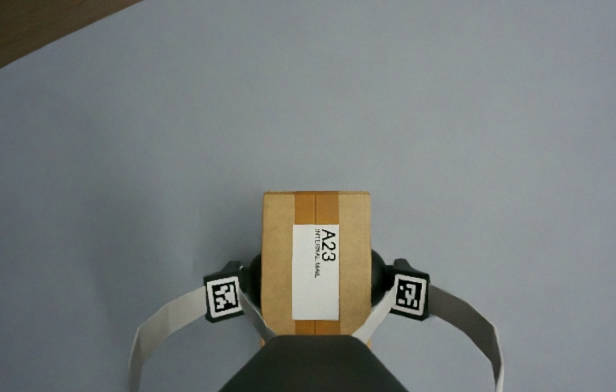

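Scene clock: 144.03 s.
r1.base_odometry: x=-1.829 y=+0.262 heading=+0.360 (m, m, rad; r1's odometry frame)
r1.turned_by_wheels: -1.571 (rad since the last result)
r1.turned_by_imu: -1.573 (rad since the last result)
r1.base_tilt: forward=+0.6 right=-0.3 (deg)
r1.lidar_m: 2.76 0.53 0.38 0.36 0.38 1.57 1.49 1.59 1.68 1.60 1.67 2.29
r1.base_status: done
r1.joint_positions: lift_m=+1.000 arm_m=+0.011 wrist_yaw_rad=+0.000 wrist_pitch_rad=+1.571 wrist_roll_rad=+0.000 gripper_m=+0.018
r1.joint_status: all done
r1.motor_effort: lift_m=+25(26) arm_m=-7(7) wrist_yaw_rad=+1(2) wrist_pitch_rad=+0(6) wrist_roll_rad=-1(5) gripper_m=-16(16) wheel_0=+1(5) wheel_1=+0(1) wheel_2=+2(8) (%)
r1.hand_pose: x=+0.1820 y=-0.0874 z=+0.8894 quat_wxyz=(+0.707, +0.000, +0.707, +0.000) (m; r1's base frame)
r1.wrist_depth_mm: 1138 1118 1118 1098 1078 1078 1078 / 1138 1118 1118 1118 1098 1098 1078 / 1138 1138 1118 1118 1118 1098 1078 / 1160 1138 1138 207 1118 1098 1098 / 1160 1160 917 202 1118 1118 1098 / 1160 1160 189 198 192 1118 1118 / 1182 1160 1182 - 1138 1138 1118
r2.base_odometry: x=-1.125 y=-2.220 heading=+1.061 (m, m, rad; r2's odometry frame)
r2.turned_by_wheels: +3.055 (rad since the last result)
r2.turned_by_imu: +3.113 (rad since the last result)
r2.base_tilt: forward=-1.2 right=+0.0 (deg)
r2.lidar_m: 3.17 3.35 2.62 2.44 1.53 0.58 0.51 0.55 1.32 2.27 2.34 2.99
r2.base_status: done
r2.joint_positions: lift_m=+0.500 arm_m=+0.011 wrist_yaw_rad=+0.000 wrist_pitch_rad=+1.571 wrist_roll_rad=+0.000 gripper_m=+0.090
r2.joint_status: all done
r2.motor_effort: lift_m=+17(19) arm_m=-7(7) wrist_yaw_rad=-2(1) wrist_pitch_rad=+0(0) wrist_roll_rad=+0(0) gripper_m=-3(0) wheel_0=-3(8) wheel_1=+0(6) wheel_2=-2(7) (%)
r2.hand_pose: x=+0.1822 y=-0.0874 z=+0.3898 quat_wxyz=(+0.707, +0.000, +0.707, +0.000) (m; r2's base frame)
r2.wrist_depth_mm: 647 634 627 627 627 621 615 / 647 640 627 621 621 609 609 / 640 627 621 621 621 615 609 / 627 634 621 621 609 615 609 / 634 627 415 433 609 609 603 / 640 410 220 404 402 597 609 / 634 407 404 152 402 609 597
pictures: r1_wrist_camera, r2_head_camera
Images, in order (width x height): r1_wrist_camera 616x392, r2_head_camera 420x560.

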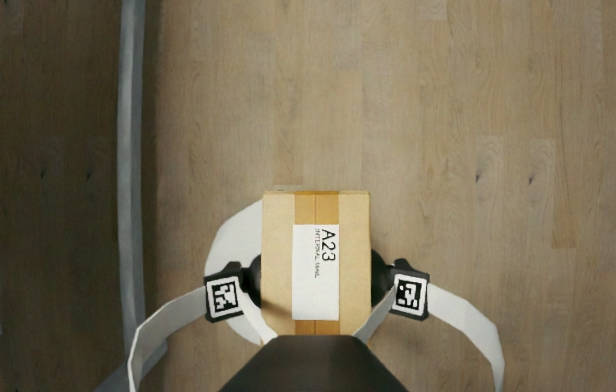

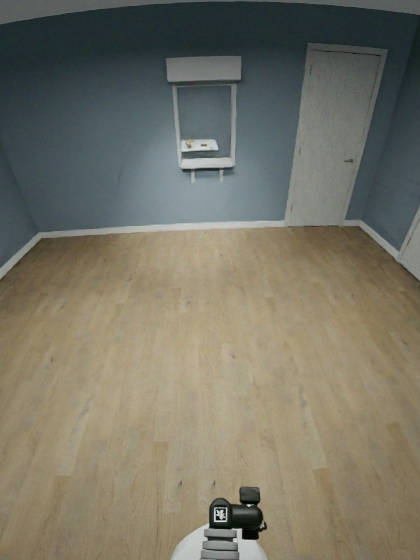

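execute_actions --actions '[{"r1": {"base": {"translate_m": 2.0}, "pace": "max"}, "r2": {"base": {"translate_m": 2.0}, "pace": "max"}}]' --cameras '[]'

execute_actions --actions '[{"r1": {"base": {"strafe_m": 0.97}, "joints": {"lift_m": 1.08}, "pace": "max"}, "r2": {"base": {"strafe_m": 0.243}, "joints": {"lift_m": 1.13}, "pace": "fast"}}]' --cameras '["r1_head_camera", "r2_head_camera"]'

Scene clock: 152.97 s.
r1.base_odometry: x=+0.043 y=+0.967 heading=+0.360 (m, m, rad; r1's odometry frame)
r1.turned_by_wheels: +0.000 (rad since the last result)
r1.turned_by_imu: +0.003 (rad since the last result)
r1.base_tilt: forward=+0.6 right=-0.3 (deg)
r1.lidar_m: 0.78 0.81 0.98 3.11 1.18 0.87 1.50 2.30 1.67 1.63 1.12 0.82
r1.base_status: done
r1.joint_positions: lift_m=+1.000 arm_m=+0.011 wrist_yaw_rad=+0.000 wrist_pitch_rad=+1.571 wrist_roll_rad=+0.000 gripper_m=+0.018
r1.joint_status: not commanded
r1.motor_effort: lift_m=+25(25) arm_m=-7(7) wrist_yaw_rad=+1(1) wrist_pitch_rad=+1(0) wrist_roll_rad=-1(1) gripper_m=-20(15) wheel_0=+0(3) wheel_1=-1(3) wheel_2=+0(9) (%)
r1.hand_pose: x=+0.1820 y=-0.0874 z=+0.8894 quat_wxyz=(+0.707, +0.000, +0.707, +0.000) (m; r1's base frame)
r1.wrist_depth_mm: 1138 1138 1098 1098 1098 1078 1078 / 1138 1118 1138 1118 1098 1098 1078 / 1160 1138 1118 1118 1118 1098 1078 / 1160 1138 1138 207 1118 1098 1098 / 1182 1160 917 202 1138 1118 1118 / 1182 1160 189 198 192 1118 1118 / 1182 1160 1160 - 1138 1138 1118
r2.base_odometry: x=-0.149 y=-0.474 heading=+1.061 (m, m, rad; r2's odometry frame)
r2.turned_by_wheels: +0.000 (rad since the last result)
r2.turned_by_imu: +0.001 (rad since the last result)
r2.base_tilt: forward=-1.3 right=+0.0 (deg)
r2.lidar_m: 1.17 1.20 1.73 2.58 2.64 3.17 2.99 3.05 2.27 2.07 1.99 1.38
r2.base_status: done
r2.joint_positions: lift_m=+0.500 arm_m=+0.011 wrist_yaw_rad=+0.000 wrist_pitch_rad=+1.571 wrist_roll_rad=+0.000 gripper_m=+0.090
r2.joint_status: not commanded
r2.motor_effort: lift_m=+17(17) arm_m=-7(8) wrist_yaw_rad=-2(2) wrist_pitch_rad=+2(1) wrist_roll_rad=-1(0) gripper_m=-2(1) wheel_0=+0(9) wheel_1=-1(7) wheel_2=+1(13) (%)
r2.hand_pose: x=+0.1822 y=-0.0874 z=+0.3898 quat_wxyz=(+0.707, +0.000, +0.707, +0.000) (m; r2's base frame)
r2.wrist_depth_mm: 640 647 634 634 627 621 609 / 640 634 621 615 615 615 609 / 640 640 627 634 615 615 615 / 634 634 621 621 609 609 609 / 640 627 415 433 615 615 609 / 634 413 218 402 402 609 609 / 627 410 404 152 402 603 603
pictures: none
No camera images: the call's "cameras" was empty. Leave "cameras" out to get every camera's image.

Scene clock: 157.00 s.
r1.base_odometry: x=-0.299 y=+1.874 heading=+0.360 (m, m, rad; r1's odometry frame)
r1.turned_by_wheels: +0.000 (rad since the last result)
r1.turned_by_imu: +0.000 (rad since the last result)
r1.base_tilt: forward=+0.7 right=-0.3 (deg)
r1.lidar_m: 0.68 0.73 1.16 2.13 2.23 3.09 0.79 0.84 2.68 2.60 1.14 0.70
r1.base_status: done
r1.joint_positions: lift_m=+1.080 arm_m=+0.011 wrist_yaw_rad=+0.000 wrist_pitch_rad=+1.571 wrist_roll_rad=+0.000 gripper_m=+0.018
r1.joint_status: all done
r1.motor_effort: lift_m=+24(28) arm_m=-7(7) wrist_yaw_rad=+1(1) wrist_pitch_rad=+1(0) wrist_roll_rad=-1(1) gripper_m=-19(19) wheel_0=+0(9) wheel_1=+0(15) wheel_2=+0(1) (%)
r1.hand_pose: x=+0.1820 y=-0.0874 z=+0.9695 quat_wxyz=(+0.707, +0.000, +0.707, +0.000) (m; r1's base frame)
r1.wrist_depth_mm: 1229 1229 1205 1182 1182 1160 1138 / 1229 1205 1205 1182 1205 1182 1182 / 1229 1205 1205 1205 1182 1182 1160 / 1255 1229 1205 207 1205 1182 1182 / 1255 1229 1008 202 1205 1182 1182 / 1255 1255 188 198 193 1205 1182 / 1281 1255 1255 - 1229 1205 1205
r2.base_odometry: x=-0.361 y=-0.355 heading=+1.061 (m, m, rad; r2's odometry frame)
r2.turned_by_wheels: +0.000 (rad since the last result)
r2.turned_by_imu: +0.001 (rad since the last result)
r2.base_tilt: forward=-1.2 right=+0.0 (deg)
r2.lidar_m: 1.17 1.32 1.72 2.35 2.42 3.14 3.01 3.07 2.54 2.35 1.97 1.23
r2.base_status: done
r2.joint_positions: lift_m=+1.130 arm_m=+0.011 wrist_yaw_rad=+0.000 wrist_pitch_rad=+1.571 wrist_roll_rad=+0.000 gripper_m=+0.090
r2.joint_status: all done
r2.motor_effort: lift_m=+20(22) arm_m=-7(8) wrist_yaw_rad=-2(2) wrist_pitch_rad=+1(2) wrist_roll_rad=+1(0) gripper_m=+1(1) wheel_0=+0(16) wheel_1=-2(11) wheel_2=+0(1) (%)
r2.hand_pose: x=+0.1822 y=-0.0874 z=+1.0196 quat_wxyz=(+0.707, +0.000, +0.707, +0.000) (m; r2's base frame)
r2.wrist_depth_mm: 1281 1281 1281 1255 1255 1255 1255 / 1281 1281 1255 1255 1255 1255 1182 / 1281 1281 1281 1281 1229 1281 1229 / 1281 1281 1281 1281 1255 1255 1255 / 1281 1281 1281 1025 1255 1229 1205 / 1255 1255 219 1008 1255 1229 1229 / 1336 1281 1255 152 1255 1229 1205
pictures: r1_head_camera, r2_head_camera
Images, in order (width x height): r1_head_camera 420x560, r2_head_camera 420x560.

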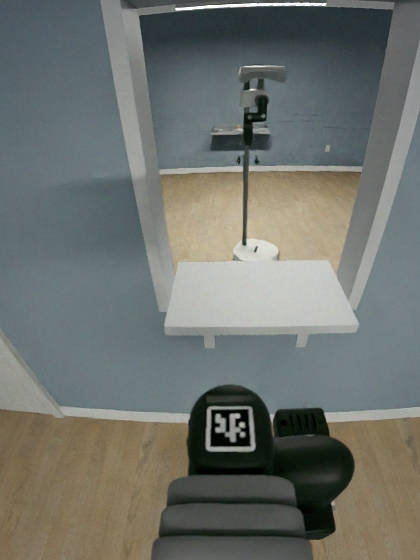

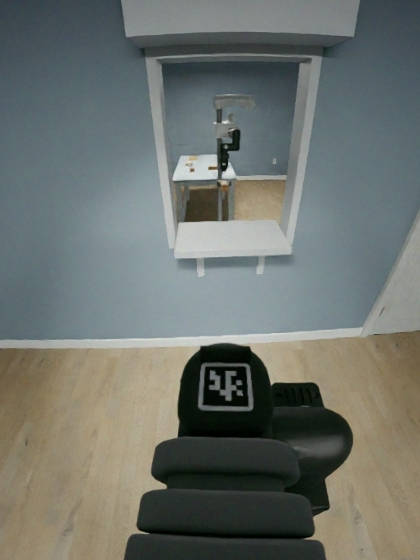

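execute_actions --actions '[{"r1": {"base": {"translate_m": 0.24}, "joints": {"arm_m": 0.548}}, "r2": {"base": {"translate_m": 0.68}, "pace": "fast"}}]' --cameras '["r1_wrist_camera"]'

Scene clock: 160.97 s.
r1.base_odometry: x=-0.074 y=+1.959 heading=+0.360 (m, m, rad; r1's odometry frame)
r1.turned_by_wheels: +0.000 (rad since the last result)
r1.turned_by_imu: +0.000 (rad since the last result)
r1.base_tilt: forward=+0.7 right=-0.3 (deg)
r1.lidar_m: 0.43 0.47 0.82 2.14 2.23 3.08 1.04 1.09 2.68 2.09 0.78 0.45
r1.base_status: done
r1.joint_positions: lift_m=+1.080 arm_m=+0.547 wrist_yaw_rad=+0.000 wrist_pitch_rad=+1.571 wrist_roll_rad=+0.000 gripper_m=+0.018
r1.joint_status: all done
r1.motor_effort: lift_m=+24(24) arm_m=+7(6) wrist_yaw_rad=+0(1) wrist_pitch_rad=+2(0) wrist_roll_rad=-1(1) gripper_m=-16(20) wheel_0=-1(5) wheel_1=+1(7) wheel_2=+2(9) (%)
r1.hand_pose: x=+0.7176 y=-0.0874 z=+0.9695 quat_wxyz=(+0.707, +0.000, +0.707, +0.000) (m; r1's base frame)
r1.wrist_depth_mm: 1205 1205 1205 1160 976 1160 1138 / 1205 1205 1205 1205 1182 1160 1160 / 301 298 296 294 291 1160 1182 / 303 300 297 207 291 290 289 / 304 301 298 202 294 291 289 / 307 304 189 198 193 293 291 / 310 307 303 - 298 296 294
r2.base_odometry: x=-0.030 y=+0.238 heading=+1.061 (m, m, rad; r2's odometry frame)
r2.turned_by_wheels: +0.000 (rad since the last result)
r2.turned_by_imu: +0.001 (rad since the last result)
r2.base_tilt: forward=-1.2 right=+0.0 (deg)
r2.lidar_m: 0.48 0.51 0.81 1.90 2.46 3.22 3.70 3.60 2.45 2.32 0.94 0.54
r2.base_status: done
r2.joint_positions: lift_m=+1.130 arm_m=+0.011 wrist_yaw_rad=+0.000 wrist_pitch_rad=+1.571 wrist_roll_rad=+0.000 gripper_m=+0.090
r2.joint_status: not commanded
r2.motor_effort: lift_m=+20(20) arm_m=-7(7) wrist_yaw_rad=-2(2) wrist_pitch_rad=+0(1) wrist_roll_rad=-2(1) gripper_m=+0(3) wheel_0=+1(6) wheel_1=+1(6) wheel_2=-1(12) (%)
r2.hand_pose: x=+0.1822 y=-0.0874 z=+1.0196 quat_wxyz=(+0.707, +0.000, +0.707, +0.000) (m; r2's base frame)
r2.wrist_depth_mm: 820 820 854 854 904 891 904 / 1205 1182 1205 1229 1255 1255 1255 / 1281 1281 1281 1281 1229 1229 1255 / 1308 1281 1308 1255 1229 1255 1205 / 1281 1281 1281 1060 1229 1255 1205 / 1255 1281 219 1025 1205 1255 1205 / 1255 1255 1229 152 1229 1229 1229
pictures: r1_wrist_camera
Images, in order (width x height): r1_wrist_camera 616x392.

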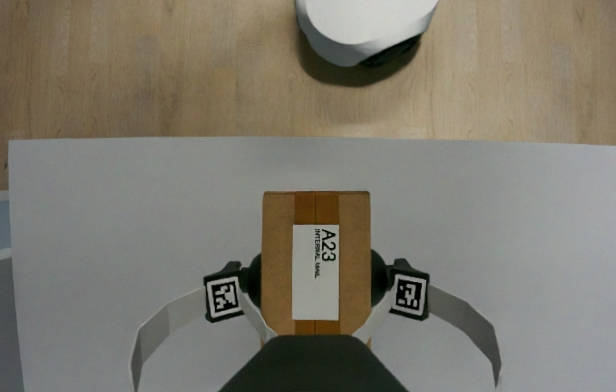

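execute_actions --actions '[{"r1": {"joints": {"arm_m": 0.52, "lift_m": 1.044}}}]' --cameras '[]'

execute_actions --actions '[{"r1": {"joints": {"gripper_m": 0.10}}}]' --cameras '["r1_wrist_camera"]'

execute_actions --actions '[{"r1": {"joints": {"lift_m": 1.12}}}]' --cameras '["r1_wrist_camera"]'

Scene clock: 162.30 s.
r1.base_odometry: x=-0.074 y=+1.959 heading=+0.360 (m, m, rad; r1's odometry frame)
r1.turned_by_wheels: +0.000 (rad since the last result)
r1.turned_by_imu: +0.000 (rad since the last result)
r1.base_tilt: forward=+0.7 right=-0.3 (deg)
r1.lidar_m: 0.43 0.48 0.81 2.13 2.24 3.08 1.04 1.07 2.69 2.12 0.78 0.47
r1.base_status: not commanded
r1.joint_positions: lift_m=+1.044 arm_m=+0.521 wrist_yaw_rad=+0.000 wrist_pitch_rad=+1.571 wrist_roll_rad=+0.000 gripper_m=+0.018
r1.joint_status: all done
r1.motor_effort: lift_m=+16(22) arm_m=-7(7) wrist_yaw_rad=+0(0) wrist_pitch_rad=+1(0) wrist_roll_rad=-1(0) gripper_m=-20(16) wheel_0=-1(2) wheel_1=+1(1) wheel_2=+2(2) (%)
r1.hand_pose: x=+0.6921 y=-0.0874 z=+0.9341 quat_wxyz=(+0.707, +0.000, +0.707, +0.000) (m; r1's base frame)
r1.wrist_depth_mm: 1160 1160 1160 1160 991 1118 1118 / 1182 1182 1160 1160 1138 1138 1138 / 264 262 259 257 255 252 251 / 265 264 262 208 256 255 253 / 268 265 263 202 257 256 254 / 271 267 188 198 192 257 257 / 272 270 267 - 263 259 -
r2.base_odometry: x=-0.030 y=+0.238 heading=+1.061 (m, m, rad; r2's odometry frame)
r2.turned_by_wheels: +0.000 (rad since the last result)
r2.turned_by_imu: +0.000 (rad since the last result)
r2.base_tilt: forward=-1.3 right=+0.0 (deg)
r2.lidar_m: 0.49 0.51 0.82 1.89 2.45 3.22 3.72 3.59 2.45 2.31 0.97 0.52
r2.base_status: not commanded
r2.joint_positions: lift_m=+1.130 arm_m=+0.011 wrist_yaw_rad=+0.000 wrist_pitch_rad=+1.571 wrist_roll_rad=+0.000 gripper_m=+0.090
r2.joint_status: not commanded
r2.motor_effort: lift_m=+20(20) arm_m=-7(7) wrist_yaw_rad=-2(2) wrist_pitch_rad=+1(0) wrist_roll_rad=-2(1) gripper_m=-4(1) wheel_0=+1(0) wheel_1=+1(1) wheel_2=-1(1) (%)
r2.hand_pose: x=+0.1822 y=-0.0874 z=+1.0196 quat_wxyz=(+0.707, +0.000, +0.707, +0.000) (m; r2's base frame)
r2.wrist_depth_mm: 809 854 866 891 878 904 904 / 1160 1182 1205 1229 1229 1229 1255 / 1281 1281 1255 1281 1229 1255 1255 / 1281 1281 1281 1255 1255 1255 1229 / 1255 1308 1281 1060 1229 1308 1255 / 1308 1255 218 1042 1205 1229 1229 / 1308 1229 1255 153 1205 1205 1255
pictures: none
No camera images: the call's "cameras" was empty. Leave "cameras" out to get every camera's image.

Scene clock: 163.93 s.
r1.base_odometry: x=-0.074 y=+1.959 heading=+0.360 (m, m, rad; r1's odometry frame)
r1.turned_by_wheels: +0.000 (rad since the last result)
r1.turned_by_imu: +0.000 (rad since the last result)
r1.base_tilt: forward=+0.7 right=-0.3 (deg)
r1.lidar_m: 0.43 0.47 0.83 2.13 2.22 3.07 1.04 1.11 2.67 2.11 0.77 0.46
r1.base_status: not commanded
r1.joint_positions: lift_m=+1.044 arm_m=+0.521 wrist_yaw_rad=+0.000 wrist_pitch_rad=+1.572 wrist_roll_rad=+0.000 gripper_m=+0.100
r1.joint_status: all done
r1.motor_effort: lift_m=+17(17) arm_m=-7(7) wrist_yaw_rad=+0(1) wrist_pitch_rad=-1(2) wrist_roll_rad=-1(1) gripper_m=-1(20) wheel_0=-2(2) wheel_1=+0(0) wheel_2=+1(2) (%)
r1.hand_pose: x=+0.6919 y=-0.0874 z=+0.9341 quat_wxyz=(+0.707, +0.000, +0.707, +0.000) (m; r1's base frame)
r1.wrist_depth_mm: 1182 1160 1138 1138 991 1118 1118 / 1182 1182 1160 1160 1138 1138 1118 / 263 262 258 257 255 253 251 / 266 264 262 210 256 254 253 / 267 266 263 210 223 256 255 / 270 268 264 211 211 257 257 / 272 270 267 - 263 260 -
r2.base_odometry: x=-0.030 y=+0.238 heading=+1.061 (m, m, rad; r2's odometry frame)
r2.turned_by_wheels: +0.000 (rad since the last result)
r2.turned_by_imu: +0.000 (rad since the last result)
r2.base_tilt: forward=-1.2 right=+0.0 (deg)
r2.lidar_m: 0.49 0.49 0.80 1.89 2.46 3.18 3.71 3.60 2.48 2.32 0.94 0.54
r2.base_status: not commanded
r2.joint_positions: lift_m=+1.130 arm_m=+0.011 wrist_yaw_rad=+0.000 wrist_pitch_rad=+1.571 wrist_roll_rad=+0.000 gripper_m=+0.090
r2.joint_status: not commanded
r2.motor_effort: lift_m=+20(20) arm_m=-8(8) wrist_yaw_rad=-2(3) wrist_pitch_rad=-1(1) wrist_roll_rad=+0(1) gripper_m=-3(2) wheel_0=+1(1) wheel_1=+1(1) wheel_2=-1(1) (%)
r2.hand_pose: x=+0.1822 y=-0.0874 z=+1.0196 quat_wxyz=(+0.707, +0.000, +0.707, +0.000) (m; r2's base frame)
r2.wrist_depth_mm: 831 831 866 878 891 917 904 / 1160 1205 1205 1255 1281 1255 1229 / 1281 1255 1308 1255 1255 1255 1229 / 1281 1255 1255 1255 1255 1255 1255 / 1281 1281 1255 1042 1255 1229 1205 / 1229 1281 218 1025 1255 1229 1229 / 1255 1229 1255 152 1205 1205 1229
pictures: r1_wrist_camera
Images, in order (width x height): r1_wrist_camera 616x392.

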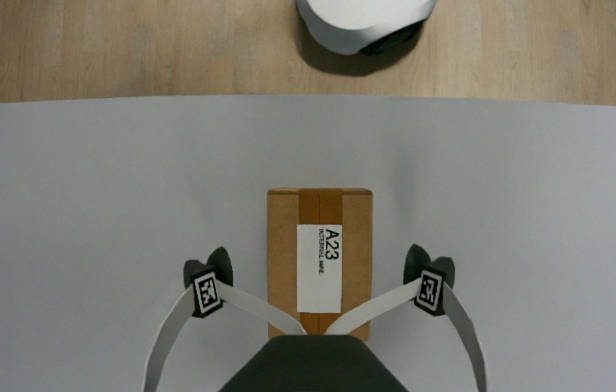

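Scene clock: 165.23 s.
r1.base_odometry: x=-0.074 y=+1.959 heading=+0.360 (m, m, rad; r1's odometry frame)
r1.turned_by_wheels: +0.000 (rad since the last result)
r1.turned_by_imu: +0.000 (rad since the last result)
r1.base_tilt: forward=+0.7 right=-0.3 (deg)
r1.lidar_m: 0.44 0.46 0.81 2.13 2.23 3.07 1.04 1.10 2.69 2.09 0.78 0.47
r1.base_status: not commanded
r1.joint_positions: lift_m=+1.120 arm_m=+0.521 wrist_yaw_rad=+0.000 wrist_pitch_rad=+1.572 wrist_roll_rad=+0.000 gripper_m=+0.100
r1.joint_status: all done
r1.motor_effort: lift_m=+25(28) arm_m=-7(7) wrist_yaw_rad=+0(0) wrist_pitch_rad=-1(3) wrist_roll_rad=-1(0) gripper_m=+0(1) wheel_0=-1(1) wheel_1=+0(0) wheel_2=+2(2) (%)
r1.hand_pose: x=+0.6919 y=-0.0874 z=+1.0093 quat_wxyz=(+0.707, +0.000, +0.707, +0.000) (m; r1's base frame)
r1.wrist_depth_mm: 1255 1229 1229 1205 1025 1205 1182 / 1281 1255 1229 1229 1205 1205 1205 / 340 338 336 332 329 329 325 / 343 342 338 286 332 329 327 / 345 343 340 286 334 330 329 / 349 345 340 289 336 334 332 / 349 349 345 - 338 336 334
r2.base_odometry: x=-0.030 y=+0.238 heading=+1.061 (m, m, rad; r2's odometry frame)
r2.turned_by_wheels: +0.000 (rad since the last result)
r2.turned_by_imu: +0.000 (rad since the last result)
r2.base_tilt: forward=-1.2 right=+0.0 (deg)
r2.lidar_m: 0.49 0.51 0.82 1.91 2.46 3.20 3.73 3.59 2.45 2.31 0.96 0.53
r2.base_status: not commanded
r2.joint_positions: lift_m=+1.130 arm_m=+0.011 wrist_yaw_rad=+0.000 wrist_pitch_rad=+1.571 wrist_roll_rad=+0.000 gripper_m=+0.090
r2.joint_status: not commanded
r2.motor_effort: lift_m=+20(20) arm_m=-8(7) wrist_yaw_rad=-2(2) wrist_pitch_rad=+1(0) wrist_roll_rad=-2(1) gripper_m=+1(3) wheel_0=+1(1) wheel_1=+1(1) wheel_2=-1(1) (%)
r2.hand_pose: x=+0.1822 y=-0.0874 z=+1.0196 quat_wxyz=(+0.707, +0.000, +0.707, +0.000) (m; r2's base frame)
r2.wrist_depth_mm: 820 842 866 891 891 904 917 / 1182 1182 1205 1229 1255 1205 1229 / 1281 1281 1281 1255 1281 1229 1255 / 1281 1281 1281 1255 1229 1229 1229 / 1281 1281 1255 1025 1229 1255 1182 / 1255 1255 218 1025 1229 1255 1205 / 1281 1255 1281 152 1229 1205 1205
pictures: r1_wrist_camera
Images, in order (width x height): r1_wrist_camera 616x392.

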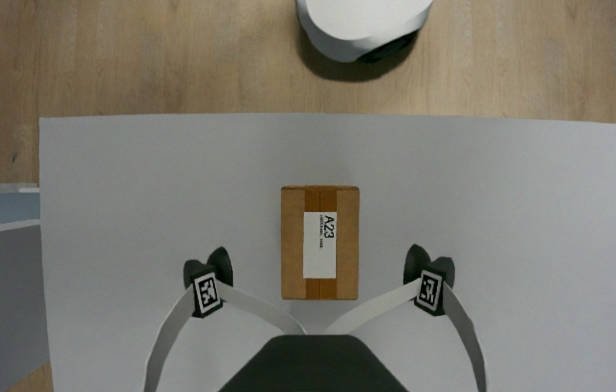

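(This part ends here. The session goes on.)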